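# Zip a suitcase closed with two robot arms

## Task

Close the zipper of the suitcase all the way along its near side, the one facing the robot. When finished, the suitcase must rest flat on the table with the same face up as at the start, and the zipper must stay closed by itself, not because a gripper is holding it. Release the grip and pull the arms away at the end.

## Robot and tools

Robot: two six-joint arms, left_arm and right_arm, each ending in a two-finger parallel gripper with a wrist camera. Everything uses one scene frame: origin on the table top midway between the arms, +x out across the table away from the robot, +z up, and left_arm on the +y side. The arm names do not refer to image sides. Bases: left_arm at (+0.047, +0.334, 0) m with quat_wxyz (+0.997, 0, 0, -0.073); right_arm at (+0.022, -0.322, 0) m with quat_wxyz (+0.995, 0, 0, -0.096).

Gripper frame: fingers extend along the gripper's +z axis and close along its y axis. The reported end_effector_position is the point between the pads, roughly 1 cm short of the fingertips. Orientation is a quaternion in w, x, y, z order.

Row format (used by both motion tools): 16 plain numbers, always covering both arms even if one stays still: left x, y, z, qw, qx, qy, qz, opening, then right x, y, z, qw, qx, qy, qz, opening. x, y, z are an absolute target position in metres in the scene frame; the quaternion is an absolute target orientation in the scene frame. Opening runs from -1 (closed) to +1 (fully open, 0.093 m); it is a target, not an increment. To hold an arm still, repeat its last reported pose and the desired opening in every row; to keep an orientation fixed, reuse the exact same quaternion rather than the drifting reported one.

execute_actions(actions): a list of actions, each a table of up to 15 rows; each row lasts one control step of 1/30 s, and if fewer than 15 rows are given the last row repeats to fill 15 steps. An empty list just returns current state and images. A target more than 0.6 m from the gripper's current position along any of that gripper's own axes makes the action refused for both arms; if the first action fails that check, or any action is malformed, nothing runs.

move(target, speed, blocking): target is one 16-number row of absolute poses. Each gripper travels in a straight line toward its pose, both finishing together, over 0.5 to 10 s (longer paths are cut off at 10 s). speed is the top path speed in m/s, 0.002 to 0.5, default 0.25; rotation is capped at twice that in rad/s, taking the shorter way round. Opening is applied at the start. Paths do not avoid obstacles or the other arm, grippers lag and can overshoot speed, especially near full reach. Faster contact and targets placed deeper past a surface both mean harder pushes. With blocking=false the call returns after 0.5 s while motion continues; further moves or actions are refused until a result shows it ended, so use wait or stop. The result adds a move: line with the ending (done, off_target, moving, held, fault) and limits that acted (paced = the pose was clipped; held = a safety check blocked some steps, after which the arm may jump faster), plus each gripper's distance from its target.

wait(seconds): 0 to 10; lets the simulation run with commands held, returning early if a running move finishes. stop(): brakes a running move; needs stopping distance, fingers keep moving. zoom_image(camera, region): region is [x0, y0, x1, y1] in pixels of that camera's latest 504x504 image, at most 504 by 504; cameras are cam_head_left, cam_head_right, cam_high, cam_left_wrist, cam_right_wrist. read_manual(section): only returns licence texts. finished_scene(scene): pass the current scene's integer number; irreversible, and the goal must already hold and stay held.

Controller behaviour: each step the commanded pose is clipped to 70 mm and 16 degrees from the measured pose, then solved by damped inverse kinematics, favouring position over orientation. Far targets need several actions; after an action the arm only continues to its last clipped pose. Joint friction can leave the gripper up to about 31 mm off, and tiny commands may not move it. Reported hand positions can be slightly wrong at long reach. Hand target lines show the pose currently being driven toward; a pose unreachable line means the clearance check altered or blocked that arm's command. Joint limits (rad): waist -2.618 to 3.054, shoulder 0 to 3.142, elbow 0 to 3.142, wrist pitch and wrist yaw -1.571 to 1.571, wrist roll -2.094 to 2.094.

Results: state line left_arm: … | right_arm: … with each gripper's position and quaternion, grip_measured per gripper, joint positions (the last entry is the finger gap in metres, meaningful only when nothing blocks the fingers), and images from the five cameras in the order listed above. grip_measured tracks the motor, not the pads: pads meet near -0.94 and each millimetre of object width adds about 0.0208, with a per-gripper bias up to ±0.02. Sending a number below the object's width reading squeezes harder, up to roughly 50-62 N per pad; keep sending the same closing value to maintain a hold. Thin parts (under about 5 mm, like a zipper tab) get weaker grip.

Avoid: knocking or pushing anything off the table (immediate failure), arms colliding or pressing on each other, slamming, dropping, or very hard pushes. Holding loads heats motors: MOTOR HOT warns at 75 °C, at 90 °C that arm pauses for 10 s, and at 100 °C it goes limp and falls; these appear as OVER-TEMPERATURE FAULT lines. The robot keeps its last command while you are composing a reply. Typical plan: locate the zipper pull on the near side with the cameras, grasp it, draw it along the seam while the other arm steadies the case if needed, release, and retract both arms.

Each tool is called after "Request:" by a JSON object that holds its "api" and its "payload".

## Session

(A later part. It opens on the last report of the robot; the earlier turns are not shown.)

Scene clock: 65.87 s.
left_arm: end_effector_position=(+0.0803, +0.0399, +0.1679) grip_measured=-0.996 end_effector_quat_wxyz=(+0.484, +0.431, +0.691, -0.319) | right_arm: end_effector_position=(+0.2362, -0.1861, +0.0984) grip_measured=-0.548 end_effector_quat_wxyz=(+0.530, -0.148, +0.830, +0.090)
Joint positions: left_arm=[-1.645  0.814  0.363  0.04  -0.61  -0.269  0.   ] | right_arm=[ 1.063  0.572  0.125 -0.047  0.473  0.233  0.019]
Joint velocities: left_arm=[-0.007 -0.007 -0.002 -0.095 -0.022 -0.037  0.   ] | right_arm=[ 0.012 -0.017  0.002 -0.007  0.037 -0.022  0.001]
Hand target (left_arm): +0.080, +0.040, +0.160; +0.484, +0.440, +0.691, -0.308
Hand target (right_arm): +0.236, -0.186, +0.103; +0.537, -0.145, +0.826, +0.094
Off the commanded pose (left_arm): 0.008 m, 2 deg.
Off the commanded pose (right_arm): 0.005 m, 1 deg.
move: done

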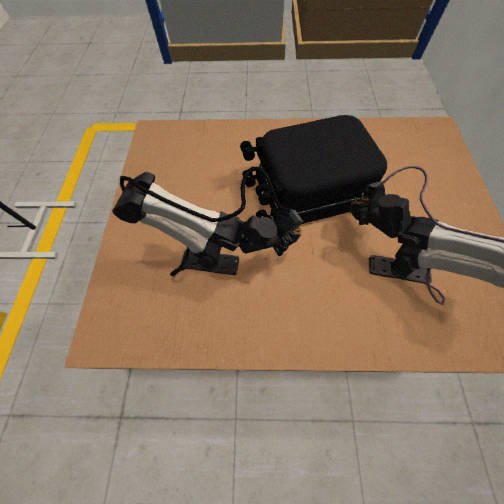

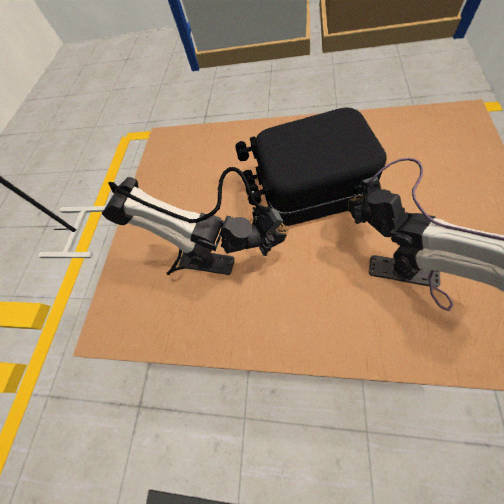

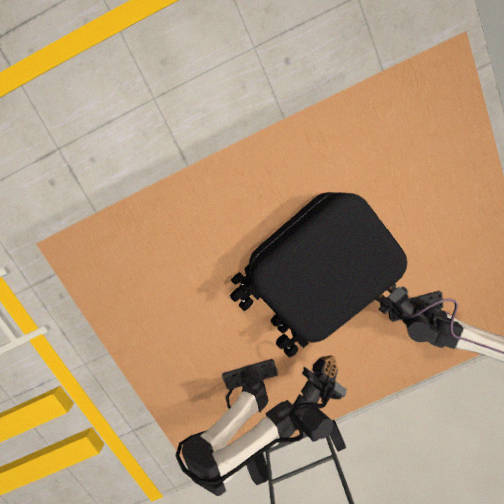

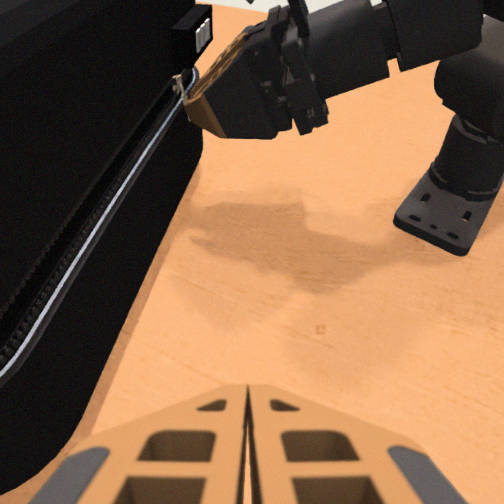

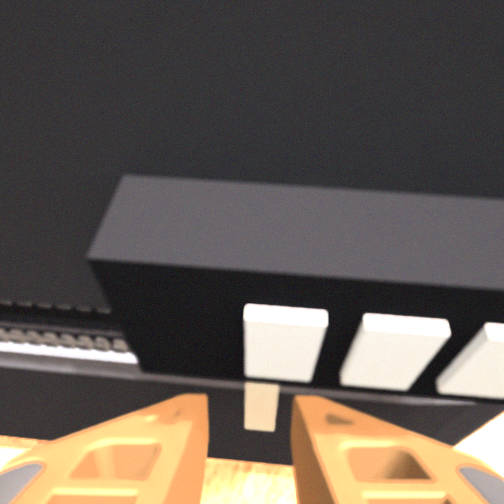

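Request:
{"api": "execute_actions", "payload": {"actions": [[[0.08,0.04,0.16,0.4838,0.4402,0.6909,-0.3082,-1, 0.241,-0.187,0.102,0.5363,-0.1456,0.826,0.0945,-0.55]],[[0.08,0.04,0.16,0.4838,0.4402,0.6909,-0.3082,-1, 0.241,-0.187,0.102,0.5363,-0.1456,0.826,0.0945,-0.7],[0.08,0.04,0.16,0.4838,0.4402,0.6909,-0.3082,-1, 0.241,-0.187,0.102,0.5363,-0.1456,0.826,0.0945,-0.7],[0.08,0.04,0.16,0.4838,0.4402,0.6909,-0.3082,-1, 0.241,-0.187,0.102,0.5363,-0.1456,0.826,0.0945,-0.7],[0.08,0.04,0.16,0.4838,0.4402,0.6909,-0.3082,-1, 0.241,-0.187,0.102,0.5363,-0.1456,0.826,0.0945,-0.75],[0.08,0.04,0.16,0.4838,0.4402,0.6909,-0.3082,-1, 0.241,-0.187,0.102,0.5363,-0.1456,0.826,0.0945,-0.75],[0.08,0.04,0.16,0.4838,0.4402,0.6909,-0.3082,-1, 0.241,-0.187,0.102,0.5363,-0.1456,0.826,0.0945,-0.8],[0.08,0.04,0.16,0.4838,0.4402,0.6909,-0.3082,-1, 0.241,-0.187,0.102,0.5363,-0.1456,0.826,0.0945,-0.8],[0.08,0.04,0.16,0.4838,0.4402,0.6909,-0.3082,-1, 0.241,-0.187,0.102,0.5363,-0.1456,0.826,0.0945,-0.85]]]}}

Request:
{"api": "zoom_image", "payload": {"camera": "cam_left_wrist", "region": [150, 0, 350, 180]}}

Scene clock: 69.23 s.
left_arm: end_effector_position=(+0.0803, +0.0399, +0.1679) grip_measured=-0.996 end_effector_quat_wxyz=(+0.484, +0.431, +0.691, -0.319) | right_arm: end_effector_position=(+0.2392, -0.1873, +0.1003) grip_measured=-0.845 end_effector_quat_wxyz=(+0.532, -0.146, +0.829, +0.093)
Joint positions: left_arm=[-1.645  0.814  0.363  0.04  -0.61  -0.269  0.   ] | right_arm=[ 1.033  0.572  0.125 -0.033  0.445  0.219  0.005]
Joint velocities: left_arm=[-0.007  0.002 -0.002 -0.022 -0.037  0.037  0.   ] | right_arm=[-0.012  0.012 -0.002  0.007 -0.095  0.037 -0.001]
Hand target (left_arm): +0.080, +0.040, +0.160; +0.484, +0.440, +0.691, -0.308
Hand target (right_arm): +0.241, -0.187, +0.102; +0.536, -0.145, +0.826, +0.094
Off the commanded pose (left_arm): 0.008 m, 2 deg.
Off the commanded pose (right_arm): 0.002 m, 1 deg.

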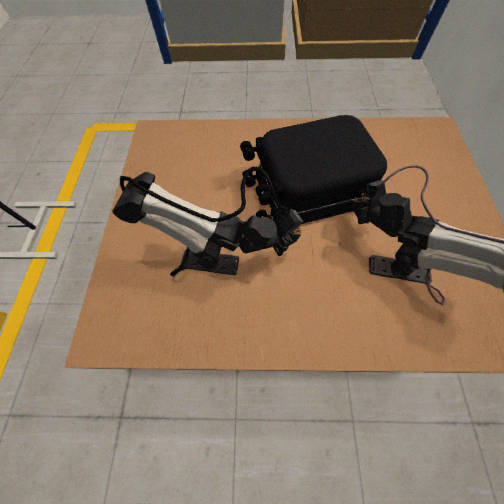

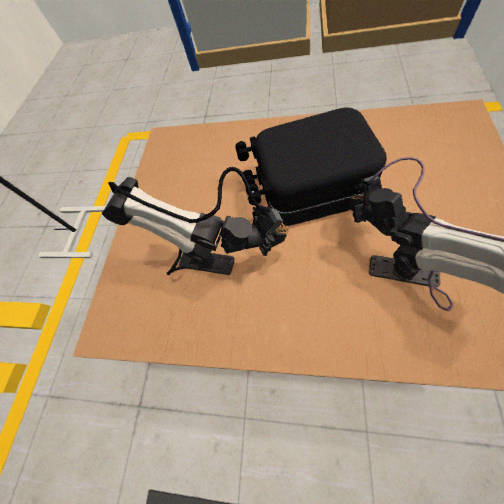

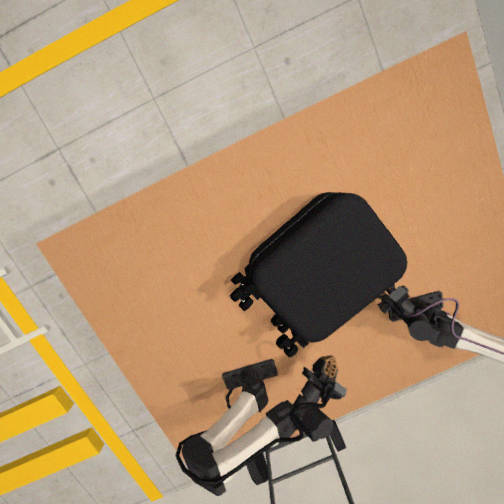

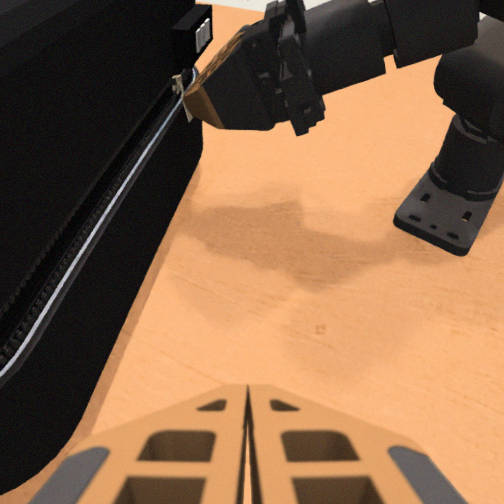

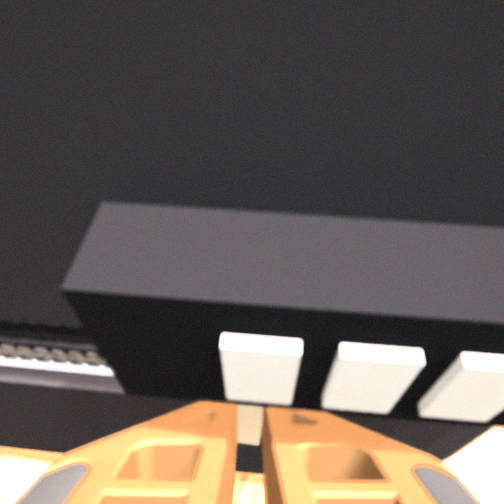

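Region (150, 0, 350, 180) of cam_left_wrist's 504x504 image, scaled by 2.520, with more detail than that image has; it fills the top 454 rows of this view, and the rest is white.

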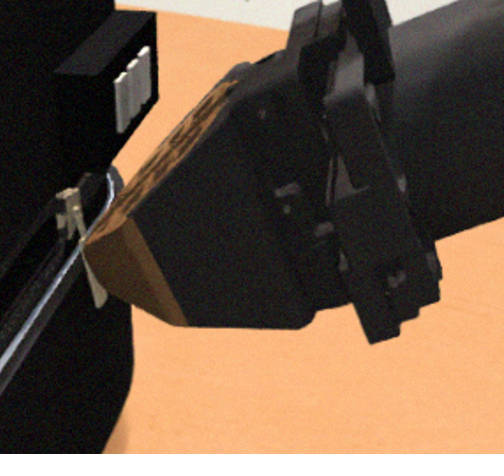

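Request:
{"api": "zoom_image", "payload": {"camera": "cam_right_wrist", "region": [190, 380, 310, 500]}}

Request:
{"api": "zoom_image", "payload": {"camera": "cam_left_wrist", "region": [160, 60, 230, 130]}}

Region (190, 380, 310, 500) of cam_right_wrist's 504x504 image, scaled by 4.200, with more detail than that image has.

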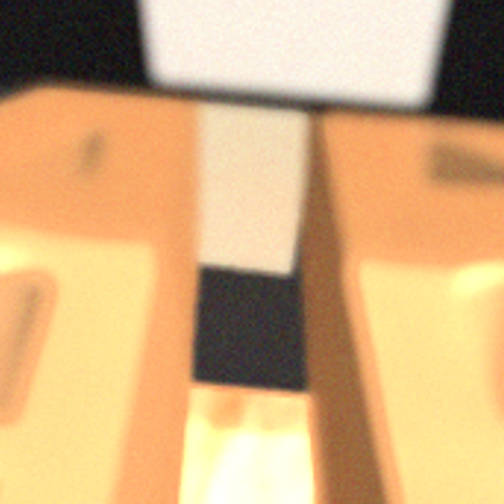

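Region (160, 60, 230, 130) of cam_left_wrist's 504x504 image, scaled by 7.200, with more detail than that image has.

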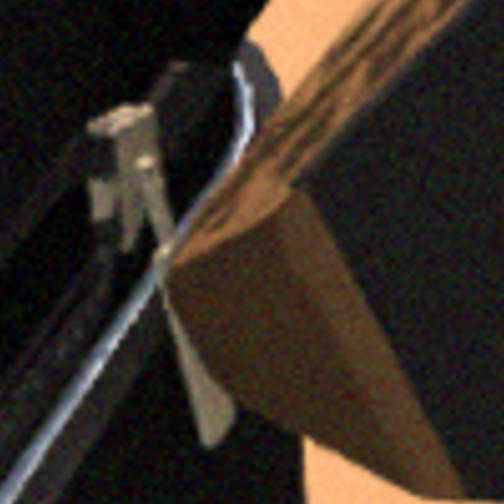

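Request:
{"api": "execute_actions", "payload": {"actions": [[[0.08,0.04,0.16,0.4838,0.4402,0.6909,-0.3082,-1, 0.236,-0.187,0.097,0.5363,-0.1456,0.826,0.0945,-0.55]],[[0.08,0.04,0.16,0.4838,0.4402,0.6909,-0.3082,-1, 0.237,-0.187,0.088,0.5363,-0.1456,0.826,0.0945,-0.55]]]}}

Request:
{"api": "zoom_image", "payload": {"camera": "cam_left_wrist", "region": [160, 60, 230, 130]}}

Scene clock: 73.47 s.
left_arm: end_effector_position=(+0.0803, +0.0399, +0.1679) grip_measured=-0.996 end_effector_quat_wxyz=(+0.484, +0.431, +0.691, -0.319) | right_arm: end_effector_position=(+0.2373, -0.1869, +0.0935) grip_measured=-0.552 end_effector_quat_wxyz=(+0.536, -0.147, +0.826, +0.094)
Joint positions: left_arm=[-1.645  0.814  0.363  0.04  -0.61  -0.269  0.   ] | right_arm=[1.05  0.572 0.089 0.012 0.46  0.219 0.019]
Joint velocities: left_arm=[ 0.012 -0.017 -0.002 -0.022 -0.007 -0.007  0.   ] | right_arm=[-0.002  0.002  0.007  0.022  0.007  0.022  0.001]
Hand target (left_arm): +0.080, +0.040, +0.160; +0.484, +0.440, +0.691, -0.308
Hand target (right_arm): +0.237, -0.187, +0.088; +0.536, -0.146, +0.826, +0.094
Off the commanded pose (left_arm): 0.008 m, 2 deg.
Off the commanded pose (right_arm): 0.006 m, 0 deg.

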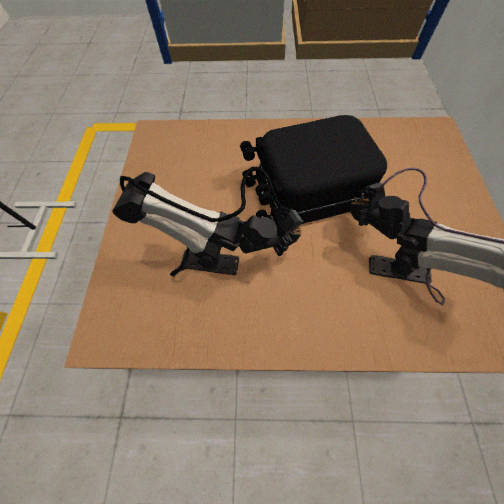

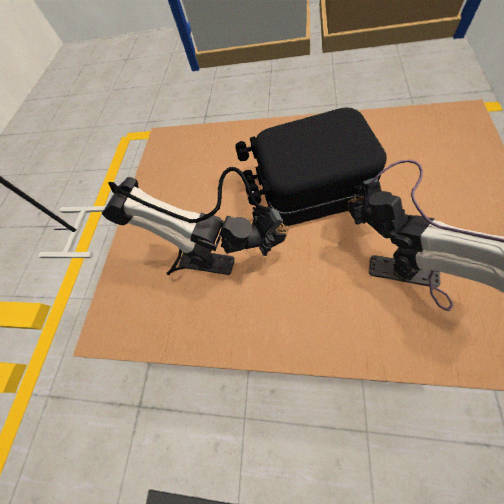

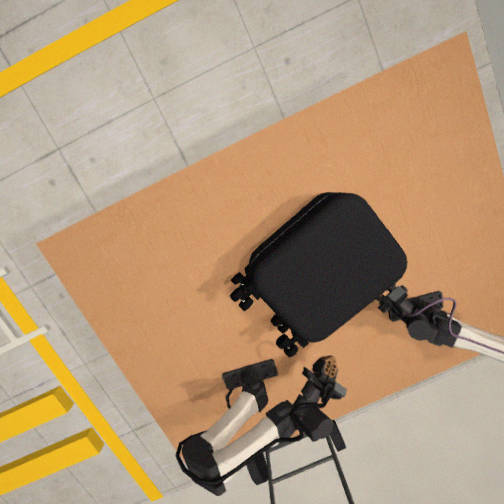

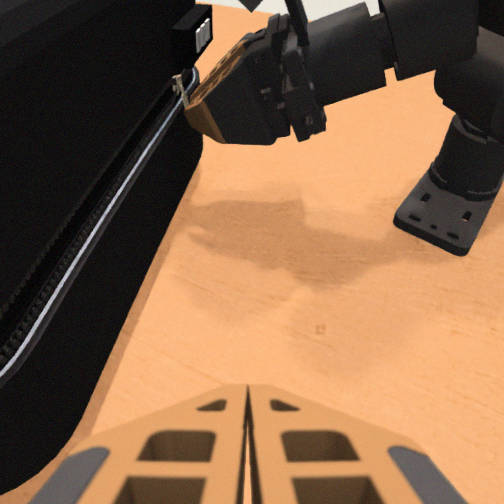

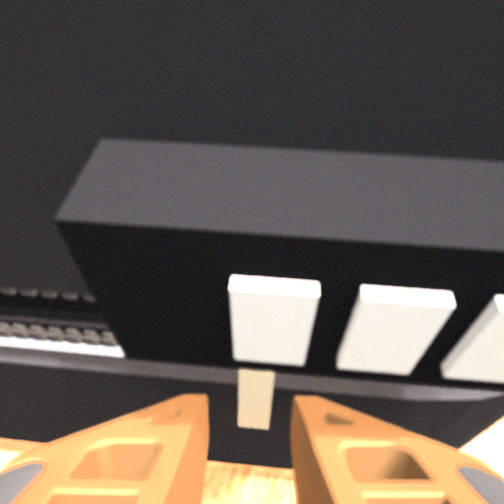

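Region (160, 60, 230, 130) of cam_left_wrist's 504x504 image, scaled by 7.200, with more detail than that image has.

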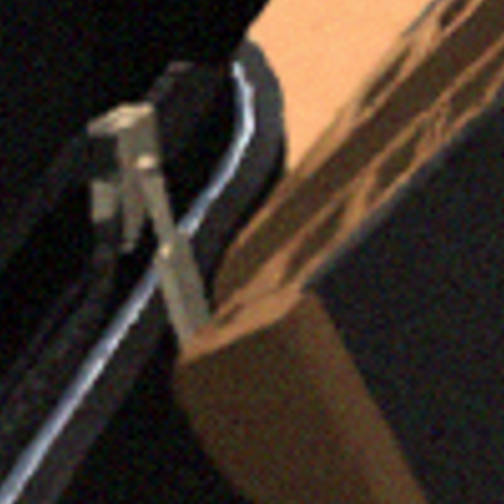

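Request:
{"api": "execute_actions", "payload": {"actions": [[[0.08,0.04,0.16,0.4838,0.4402,0.6909,-0.3082,-1, 0.238,-0.187,0.089,0.5393,-0.1167,0.8306,0.0758,-0.6]],[[0.08,0.04,0.16,0.4838,0.4402,0.6909,-0.3082,-1, 0.244,-0.186,0.090,0.5393,-0.1167,0.8306,0.0758,-0.6]]]}}

Request:
{"api": "zoom_image", "payload": {"camera": "cam_left_wrist", "region": [160, 60, 230, 130]}}

Scene clock: 75.90 s.
left_arm: end_effector_position=(+0.0803, +0.0399, +0.1679) grip_measured=-0.996 end_effector_quat_wxyz=(+0.484, +0.431, +0.691, -0.319) | right_arm: end_effector_position=(+0.2396, -0.1892, +0.0862) grip_measured=-0.598 end_effector_quat_wxyz=(+0.535, -0.118, +0.833, +0.072)
Joint positions: left_arm=[-1.645  0.814  0.363  0.04  -0.61  -0.269  0.   ] | right_arm=[1.103 0.672 0.089 0.066 0.57  0.29  0.017]
Joint velocities: left_arm=[ 0.007  0.007 -0.012 -0.007 -0.022 -0.022  0.   ] | right_arm=[-0.012  0.007 -0.002  0.007 -0.022 -0.022 -0.001]
Hand target (left_arm): +0.080, +0.040, +0.160; +0.484, +0.440, +0.691, -0.308
Hand target (right_arm): +0.243, -0.187, +0.090; +0.539, -0.117, +0.831, +0.076
Off the commanded pose (left_arm): 0.008 m, 2 deg.
Off the commanded pose (right_arm): 0.007 m, 1 deg.

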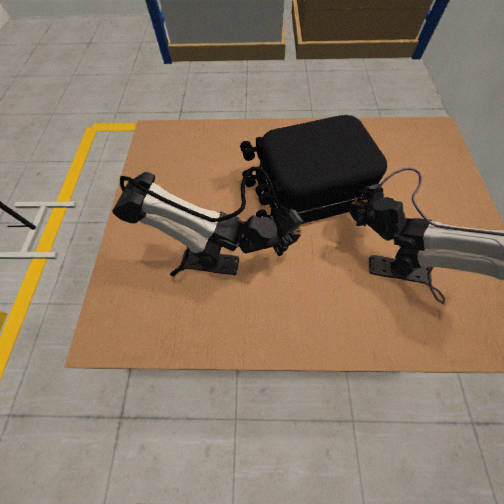

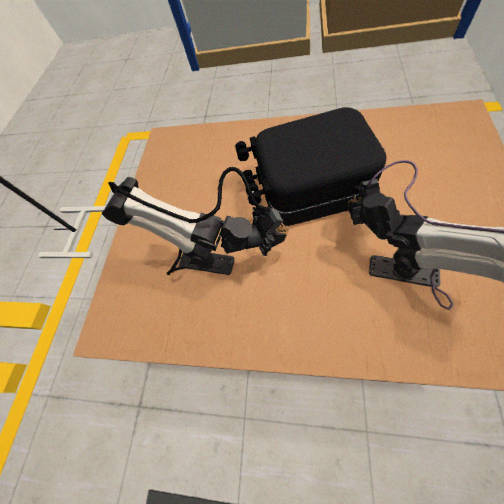

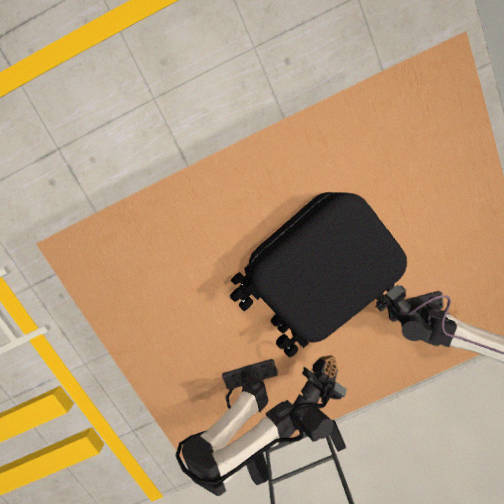

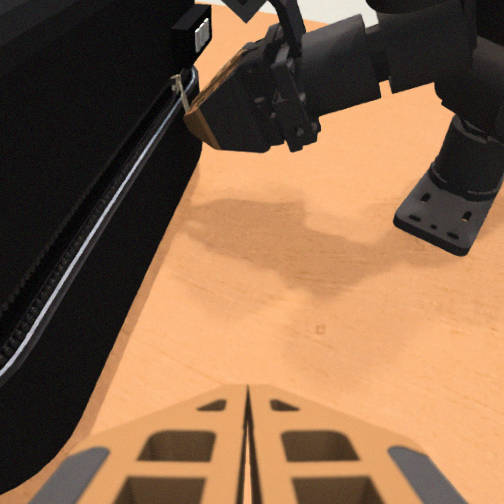

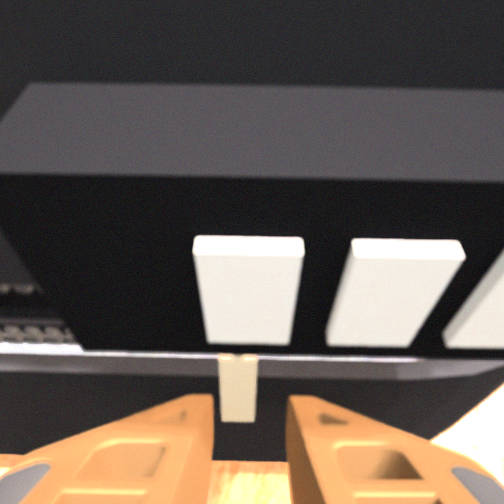

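Region (160, 60, 230, 130) of cam_left_wrist's 504x504 image, scaled by 7.200, with more detail than that image has.

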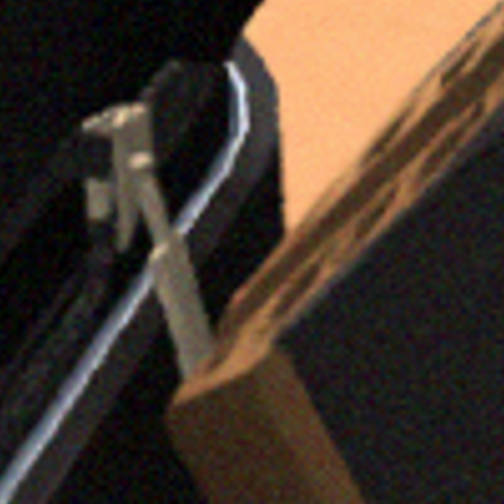

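Request:
{"api": "execute_actions", "payload": {"actions": [[[0.08,0.04,0.16,0.4838,0.4402,0.6909,-0.3082,-1, 0.244,-0.184,0.090,0.5393,-0.1167,0.8306,0.0758,-0.65],[0.08,0.04,0.16,0.4838,0.4402,0.6909,-0.3082,-1, 0.244,-0.184,0.090,0.5393,-0.1167,0.8306,0.0758,-0.68],[0.08,0.04,0.16,0.4838,0.4402,0.6909,-0.3082,-1, 0.244,-0.184,0.090,0.5393,-0.1167,0.8306,0.0758,-0.71],[0.08,0.04,0.16,0.4838,0.4402,0.6909,-0.3082,-1, 0.244,-0.184,0.090,0.5393,-0.1167,0.8306,0.0758,-0.74],[0.08,0.04,0.16,0.4838,0.4402,0.6909,-0.3082,-1, 0.244,-0.184,0.090,0.5393,-0.1167,0.8306,0.0758,-0.77],[0.08,0.04,0.16,0.4838,0.4402,0.6909,-0.3082,-1, 0.244,-0.184,0.090,0.5393,-0.1167,0.8306,0.0758,-0.79],[0.08,0.04,0.16,0.4838,0.4402,0.6909,-0.3082,-1, 0.244,-0.184,0.090,0.5393,-0.1167,0.8306,0.0758,-0.81],[0.08,0.04,0.16,0.4838,0.4402,0.6909,-0.3082,-1, 0.244,-0.184,0.090,0.5393,-0.1167,0.8306,0.0758,-0.83],[0.08,0.04,0.16,0.4838,0.4402,0.6909,-0.3082,-1, 0.244,-0.184,0.090,0.5393,-0.1167,0.8306,0.0758,-0.85],[0.08,0.04,0.16,0.4838,0.4402,0.6909,-0.3082,-1, 0.244,-0.184,0.090,0.5393,-0.1167,0.8306,0.0758,-0.87]]]}}

Request:
{"api": "zoom_image", "payload": {"camera": "cam_right_wrist", "region": [180, 340, 320, 480]}}

Scene clock: 78.77 s.
left_arm: end_effector_position=(+0.0803, +0.0399, +0.1679) grip_measured=-0.996 end_effector_quat_wxyz=(+0.484, +0.431, +0.691, -0.319) | right_arm: end_effector_position=(+0.2402, -0.1896, +0.0841) grip_measured=-0.863 end_effector_quat_wxyz=(+0.533, -0.119, +0.835, +0.067)
Joint positions: left_arm=[-1.645  0.814  0.363  0.04  -0.61  -0.269  0.   ] | right_arm=[1.103 0.69  0.089 0.074 0.574 0.29  0.004]
Joint velocities: left_arm=[ 0.002  0.012 -0.002 -0.037  0.007 -0.022  0.   ] | right_arm=[ 0.012  0.002 -0.017 -0.051 -0.022 -0.007  0.   ]
Hand target (left_arm): +0.080, +0.040, +0.160; +0.484, +0.440, +0.691, -0.308
Hand target (right_arm): +0.243, -0.185, +0.090; +0.539, -0.117, +0.831, +0.076
Off the commanded pose (left_arm): 0.008 m, 2 deg.
Off the commanded pose (right_arm): 0.009 m, 1 deg.

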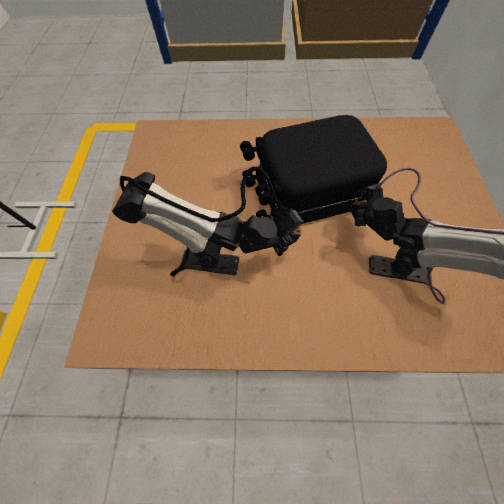

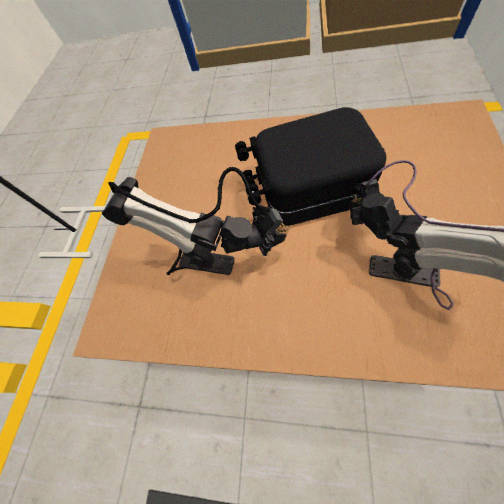

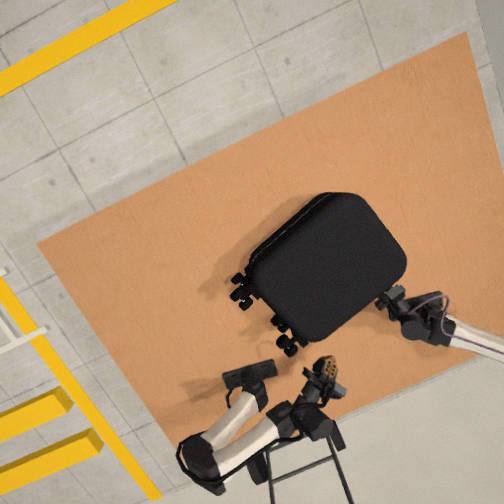

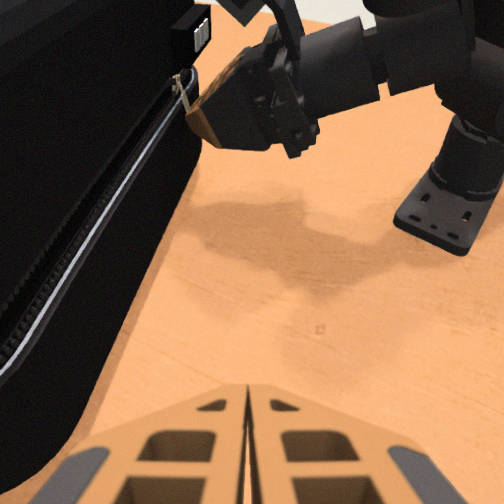

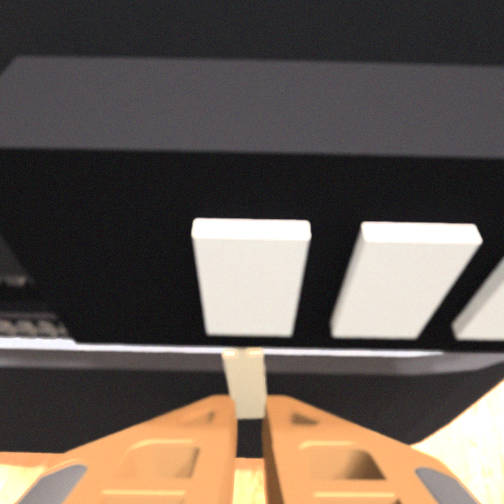

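Region (180, 340, 320, 480) of cam_right_wrist's 504x504 image, scaled by 3.600, with more detail than that image has.

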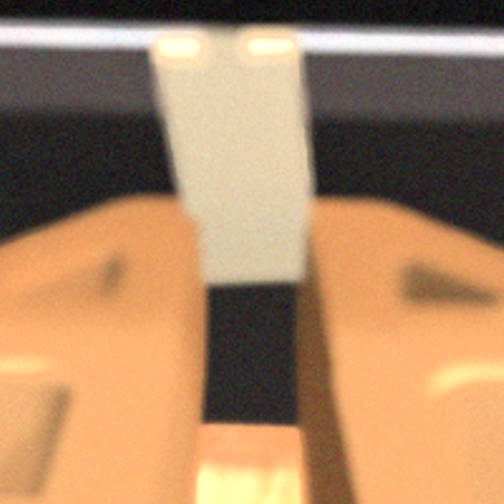

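Request:
{"api": "move", "payload": {"target": [0.12,0.10,0.33,0.40,0.42,0.79,-0.21,-1, 0.238,-0.186,0.099,0.5393,-0.1167,0.8306,0.0758,-0.62], "speed": 0.3}}

Scene clock: 85.00 s.
left_arm: end_effector_position=(+0.1203, +0.1058, +0.3271) grip_measured=-0.996 end_effector_quat_wxyz=(+0.404, +0.422, +0.784, -0.210) | right_arm: end_effector_position=(+0.2348, -0.1926, +0.0776) grip_measured=-0.622 end_effector_quat_wxyz=(+0.521, -0.129, +0.842, +0.058)
Joint positions: left_arm=[-1.458  0.915  1.322 -1.136 -0.498 -0.388  0.   ] | right_arm=[1.118 0.667 0.089 0.01  0.581 0.295 0.015]
Joint velocities: left_arm=[-0.012  0.007  0.002 -0.022 -0.051 -0.066  0.   ] | right_arm=[-0.027 -0.002  0.002  0.037  0.022 -0.007 -0.001]
Hand target (left_arm): +0.121, +0.105, +0.329; +0.399, +0.419, +0.788, -0.211
Hand target (right_arm): +0.239, -0.186, +0.098; +0.539, -0.116, +0.831, +0.076
Off the commanded pose (left_arm): 0.006 m, 1 deg.
Off the commanded pose (right_arm): 0.023 m, 3 deg.
move: off_target (right_arm)

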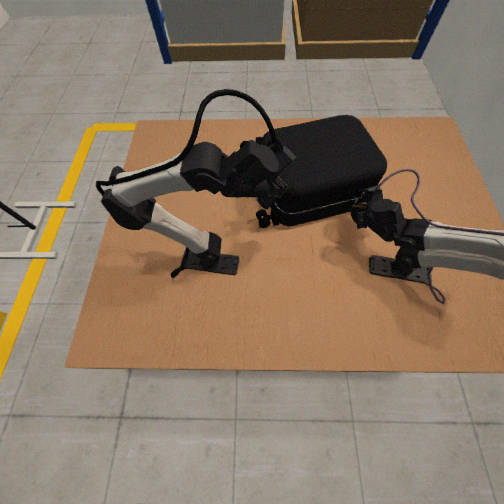

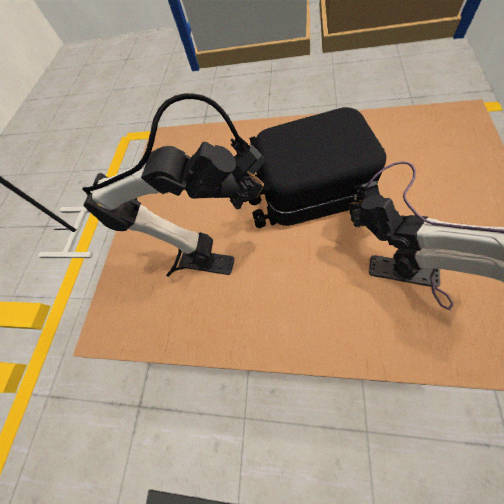

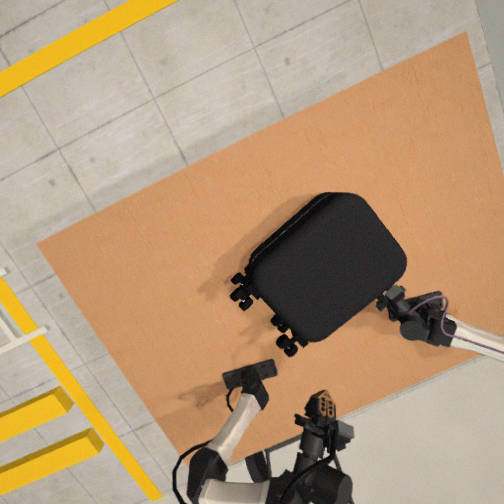

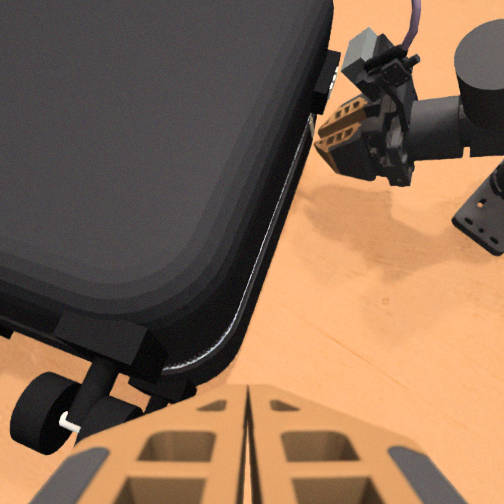

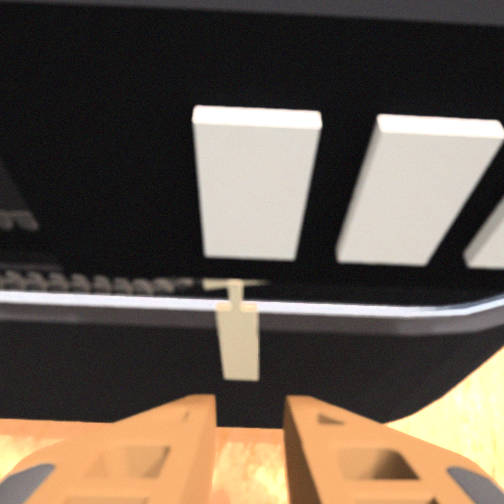

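Request:
{"api": "move", "payload": {"target": [0.33,0.03,0.29,0.2373,0.3851,0.8857,-0.1032,-1, 0.236,-0.188,0.095,0.5645,-0.1144,0.8136,0.0793,-0.6], "speed": 0.3}}

Scene clock: 88.37 s.
left_arm: end_effector_position=(+0.3268, +0.0269, +0.2932) grip_measured=-0.996 end_effector_quat_wxyz=(+0.246, +0.381, +0.886, -0.101) | right_arm: end_effector_position=(+0.2394, -0.1851, +0.1019) grip_measured=-0.602 end_effector_quat_wxyz=(+0.562, -0.110, +0.816, +0.081)
Joint positions: left_arm=[-0.696  1.78   2.079 -1.333 -0.023 -0.023  0.   ] | right_arm=[1.147 0.639 0.089 0.097 0.627 0.288 0.016]
Joint velocities: left_arm=[-0.007  0.002  0.007 -0.007  0.081 -0.037  0.   ] | right_arm=[ 0.007 -0.002 -0.002 -0.051 -0.007 -0.007 -0.   ]
Hand target (left_arm): +0.327, +0.026, +0.294; +0.242, +0.385, +0.884, -0.103
Hand target (right_arm): +0.237, -0.188, +0.095; +0.564, -0.113, +0.814, +0.079
Off the commanded pose (left_arm): 0.005 m, 1 deg.
Off the commanded pose (right_arm): 0.008 m, 1 deg.
move: done

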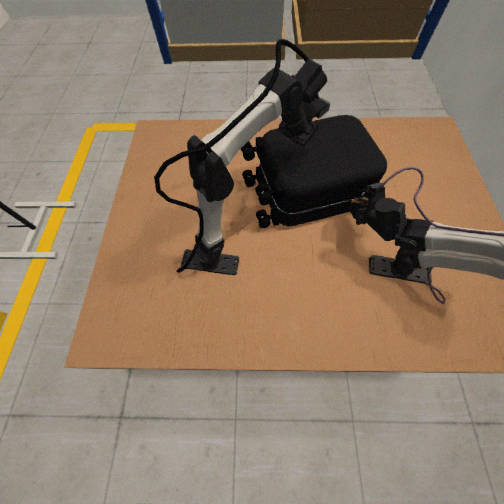

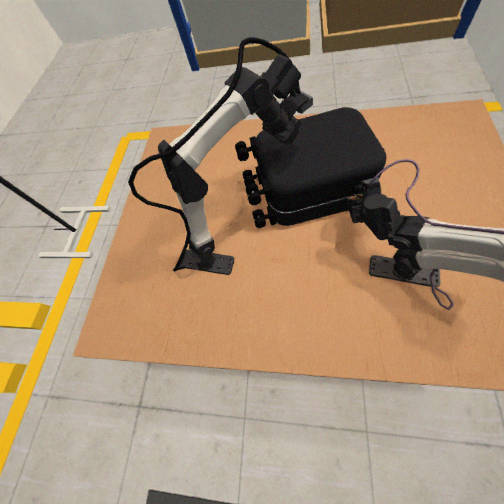

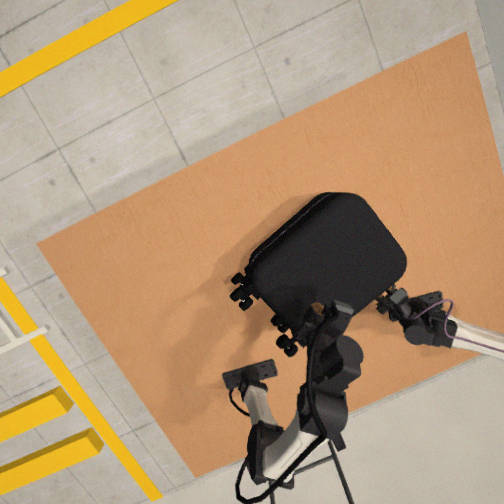

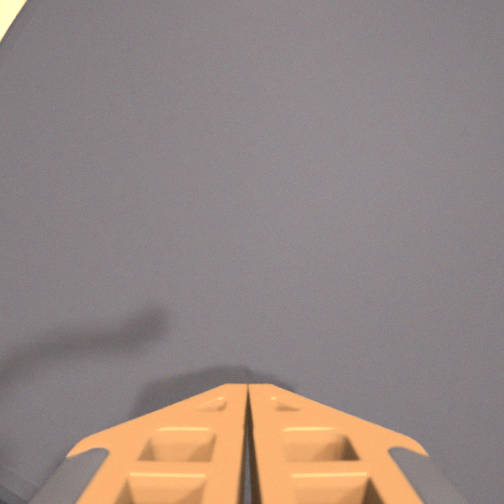

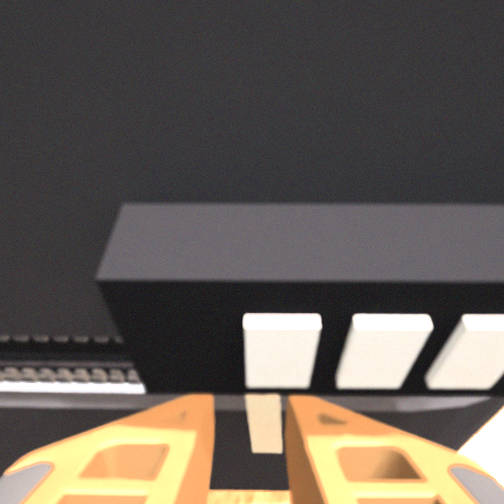

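Request:
{"api": "move", "payload": {"target": [0.33,0.03,0.215,0.2373,0.3851,0.8857,-0.1032,-1, 0.239,-0.189,0.095,0.5538,-0.1154,0.8210,0.0778,-0.6], "speed": 0.1}}

Scene clock: 90.40 s.
left_arm: end_effector_position=(+0.3253, +0.0298, +0.2426) grip_measured=-0.996 end_effector_quat_wxyz=(+0.258, +0.382, +0.880, -0.113) | right_arm: end_effector_position=(+0.2396, -0.1861, +0.0982) grip_measured=-0.602 end_effector_quat_wxyz=(+0.555, -0.114, +0.820, +0.081)
Joint positions: left_arm=[-0.687  1.641  1.681 -1.039 -0.006 -0.012  0.   ] | right_arm=[1.129 0.639 0.089 0.084 0.6   0.284 0.016]
Joint velocities: left_arm=[ 0.012  0.002 -0.007 -0.007 -0.022 -0.022  0.   ] | right_arm=[ 0.002 -0.012 -0.007 -0.022  0.022 -0.022 -0.   ]
Hand target (left_arm): +0.330, +0.029, +0.216; +0.237, +0.385, +0.886, -0.103
Hand target (right_arm): +0.239, -0.189, +0.095; +0.554, -0.116, +0.821, +0.078
Off the commanded pose (left_arm): 0.028 m, 3 deg.
Off the commanded pose (right_arm): 0.004 m, 0 deg.
move: off_target (left_arm)

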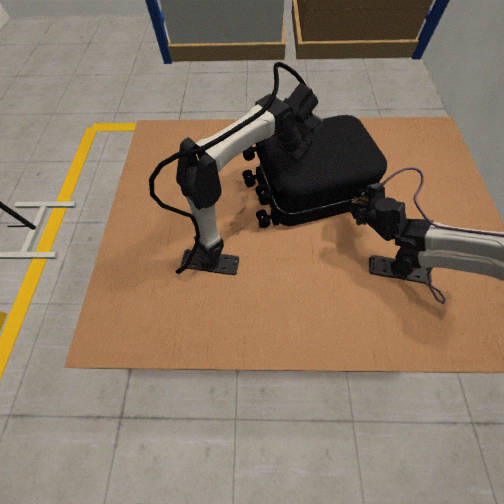

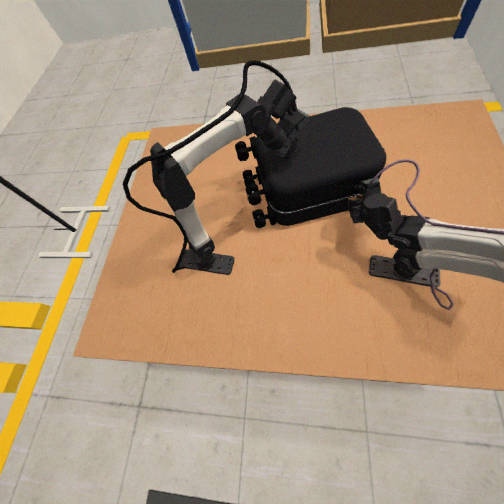

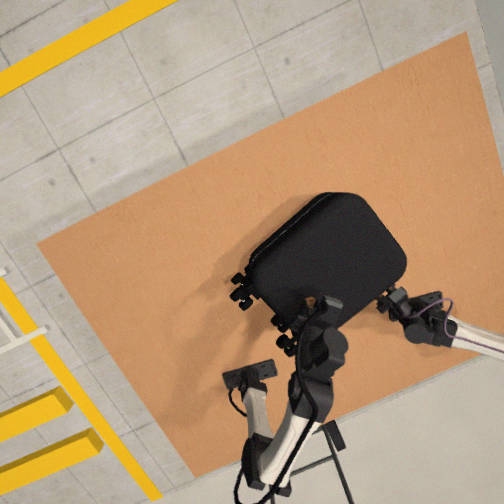

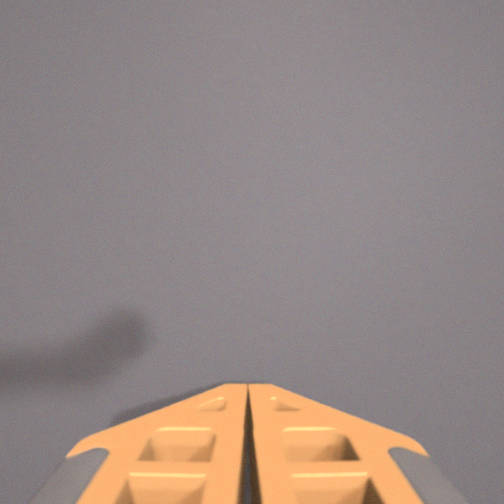

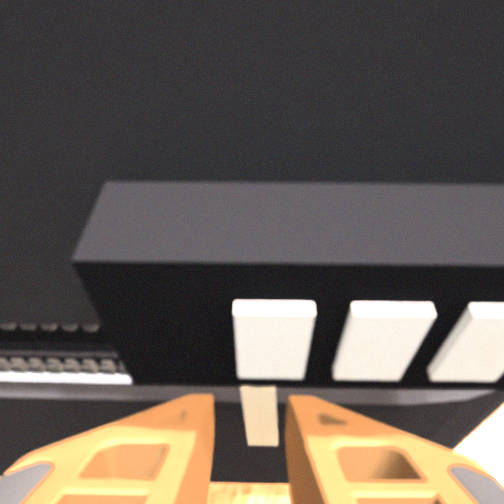

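Request:
{"api": "execute_actions", "payload": {"actions": [[[0.33,0.03,0.215,0.2373,0.3851,0.8857,-0.1032,-1, 0.244,-0.188,0.094,0.5538,-0.1154,0.8210,0.0778,-0.62]],[[0.33,0.03,0.215,0.2373,0.3851,0.8857,-0.1032,-1, 0.244,-0.188,0.094,0.5538,-0.1154,0.8210,0.0778,-0.68],[0.33,0.03,0.215,0.2373,0.3851,0.8857,-0.1032,-1, 0.244,-0.188,0.094,0.5538,-0.1154,0.8210,0.0778,-0.72],[0.33,0.03,0.215,0.2373,0.3851,0.8857,-0.1032,-1, 0.244,-0.188,0.094,0.5538,-0.1154,0.8210,0.0778,-0.76],[0.33,0.03,0.215,0.2373,0.3851,0.8857,-0.1032,-1, 0.244,-0.188,0.094,0.5538,-0.1154,0.8210,0.0778,-0.8],[0.33,0.03,0.215,0.2373,0.3851,0.8857,-0.1032,-1, 0.244,-0.188,0.094,0.5538,-0.1154,0.8210,0.0778,-0.84],[0.33,0.03,0.215,0.2373,0.3851,0.8857,-0.1032,-1, 0.244,-0.188,0.094,0.5538,-0.1154,0.8210,0.0778,-0.88],[0.33,0.03,0.215,0.2373,0.3851,0.8857,-0.1032,-1, 0.244,-0.188,0.094,0.5538,-0.1154,0.8210,0.0778,-0.92]]]}}

Request:
{"api": "zoom_image", "payload": {"camera": "cam_right_wrist", "region": [180, 340, 320, 480]}}

Scene clock: 93.43 s.
left_arm: end_effector_position=(+0.3260, +0.0296, +0.2427) grip_measured=-0.996 end_effector_quat_wxyz=(+0.261, +0.381, +0.879, -0.114) | right_arm: end_effector_position=(+0.2425, -0.1879, +0.0991) grip_measured=-0.907 end_effector_quat_wxyz=(+0.555, -0.113, +0.820, +0.081)
Joint positions: left_arm=[-0.685  1.637  1.673 -1.028 -0.005 -0.012  0.   ] | right_arm=[1.1   0.639 0.089 0.094 0.575 0.268 0.002]
Joint velocities: left_arm=[-0.002 -0.012  0.002  0.022  0.007 -0.022  0.   ] | right_arm=[ 0.012  0.007 -0.022 -0.037 -0.007  0.037 -0.   ]
Hand target (left_arm): +0.330, +0.030, +0.216; +0.237, +0.385, +0.886, -0.104
Hand target (right_arm): +0.243, -0.188, +0.094; +0.554, -0.116, +0.821, +0.078
Off the commanded pose (left_arm): 0.028 m, 3 deg.
Off the commanded pose (right_arm): 0.005 m, 0 deg.

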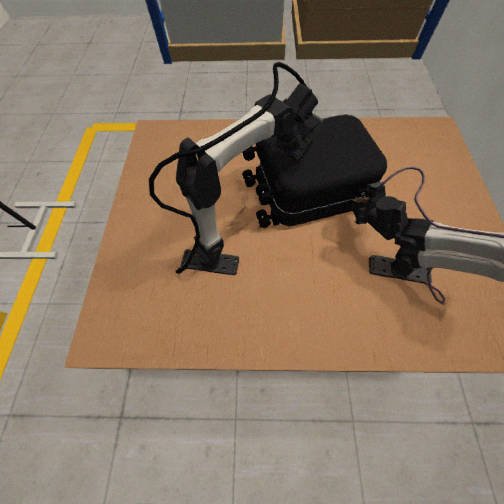

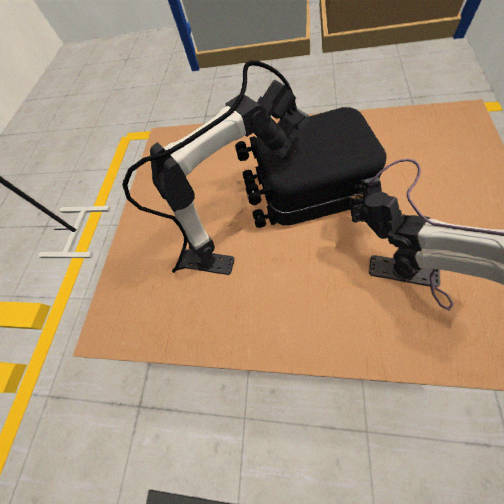

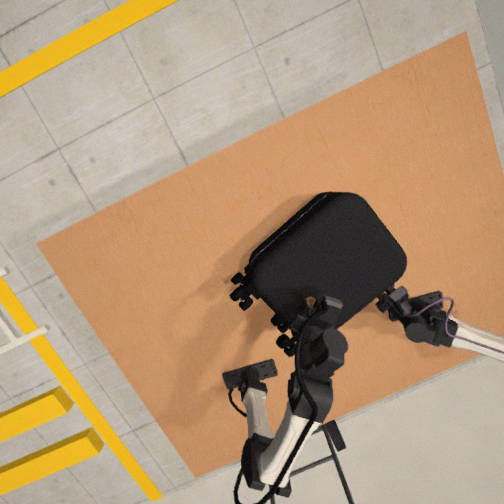

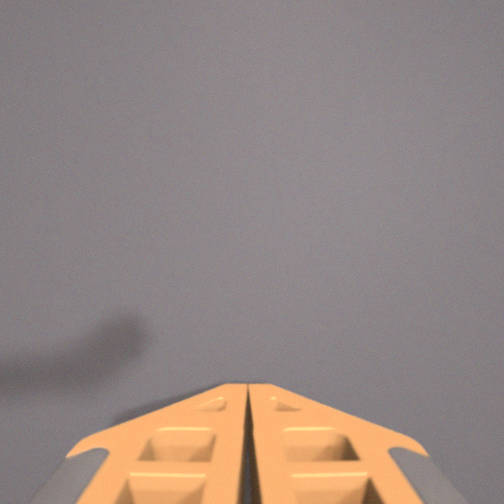

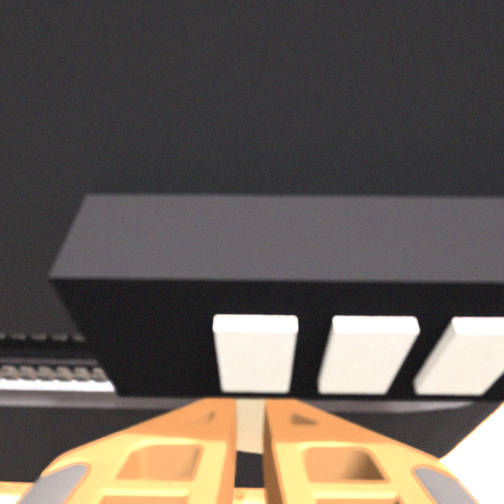

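Region (180, 340, 320, 480) of cam_right_wrist's 504x504 image, scaled by 3.600, with more detail than that image has.

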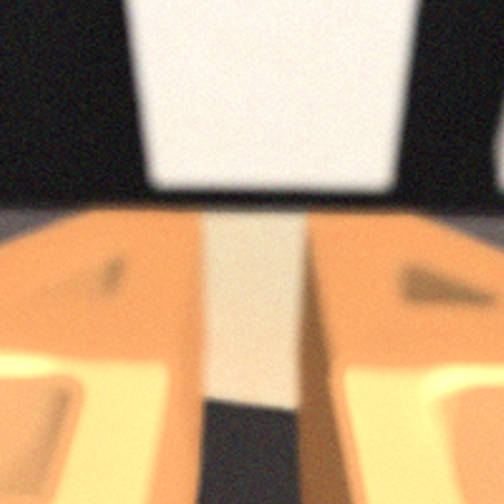

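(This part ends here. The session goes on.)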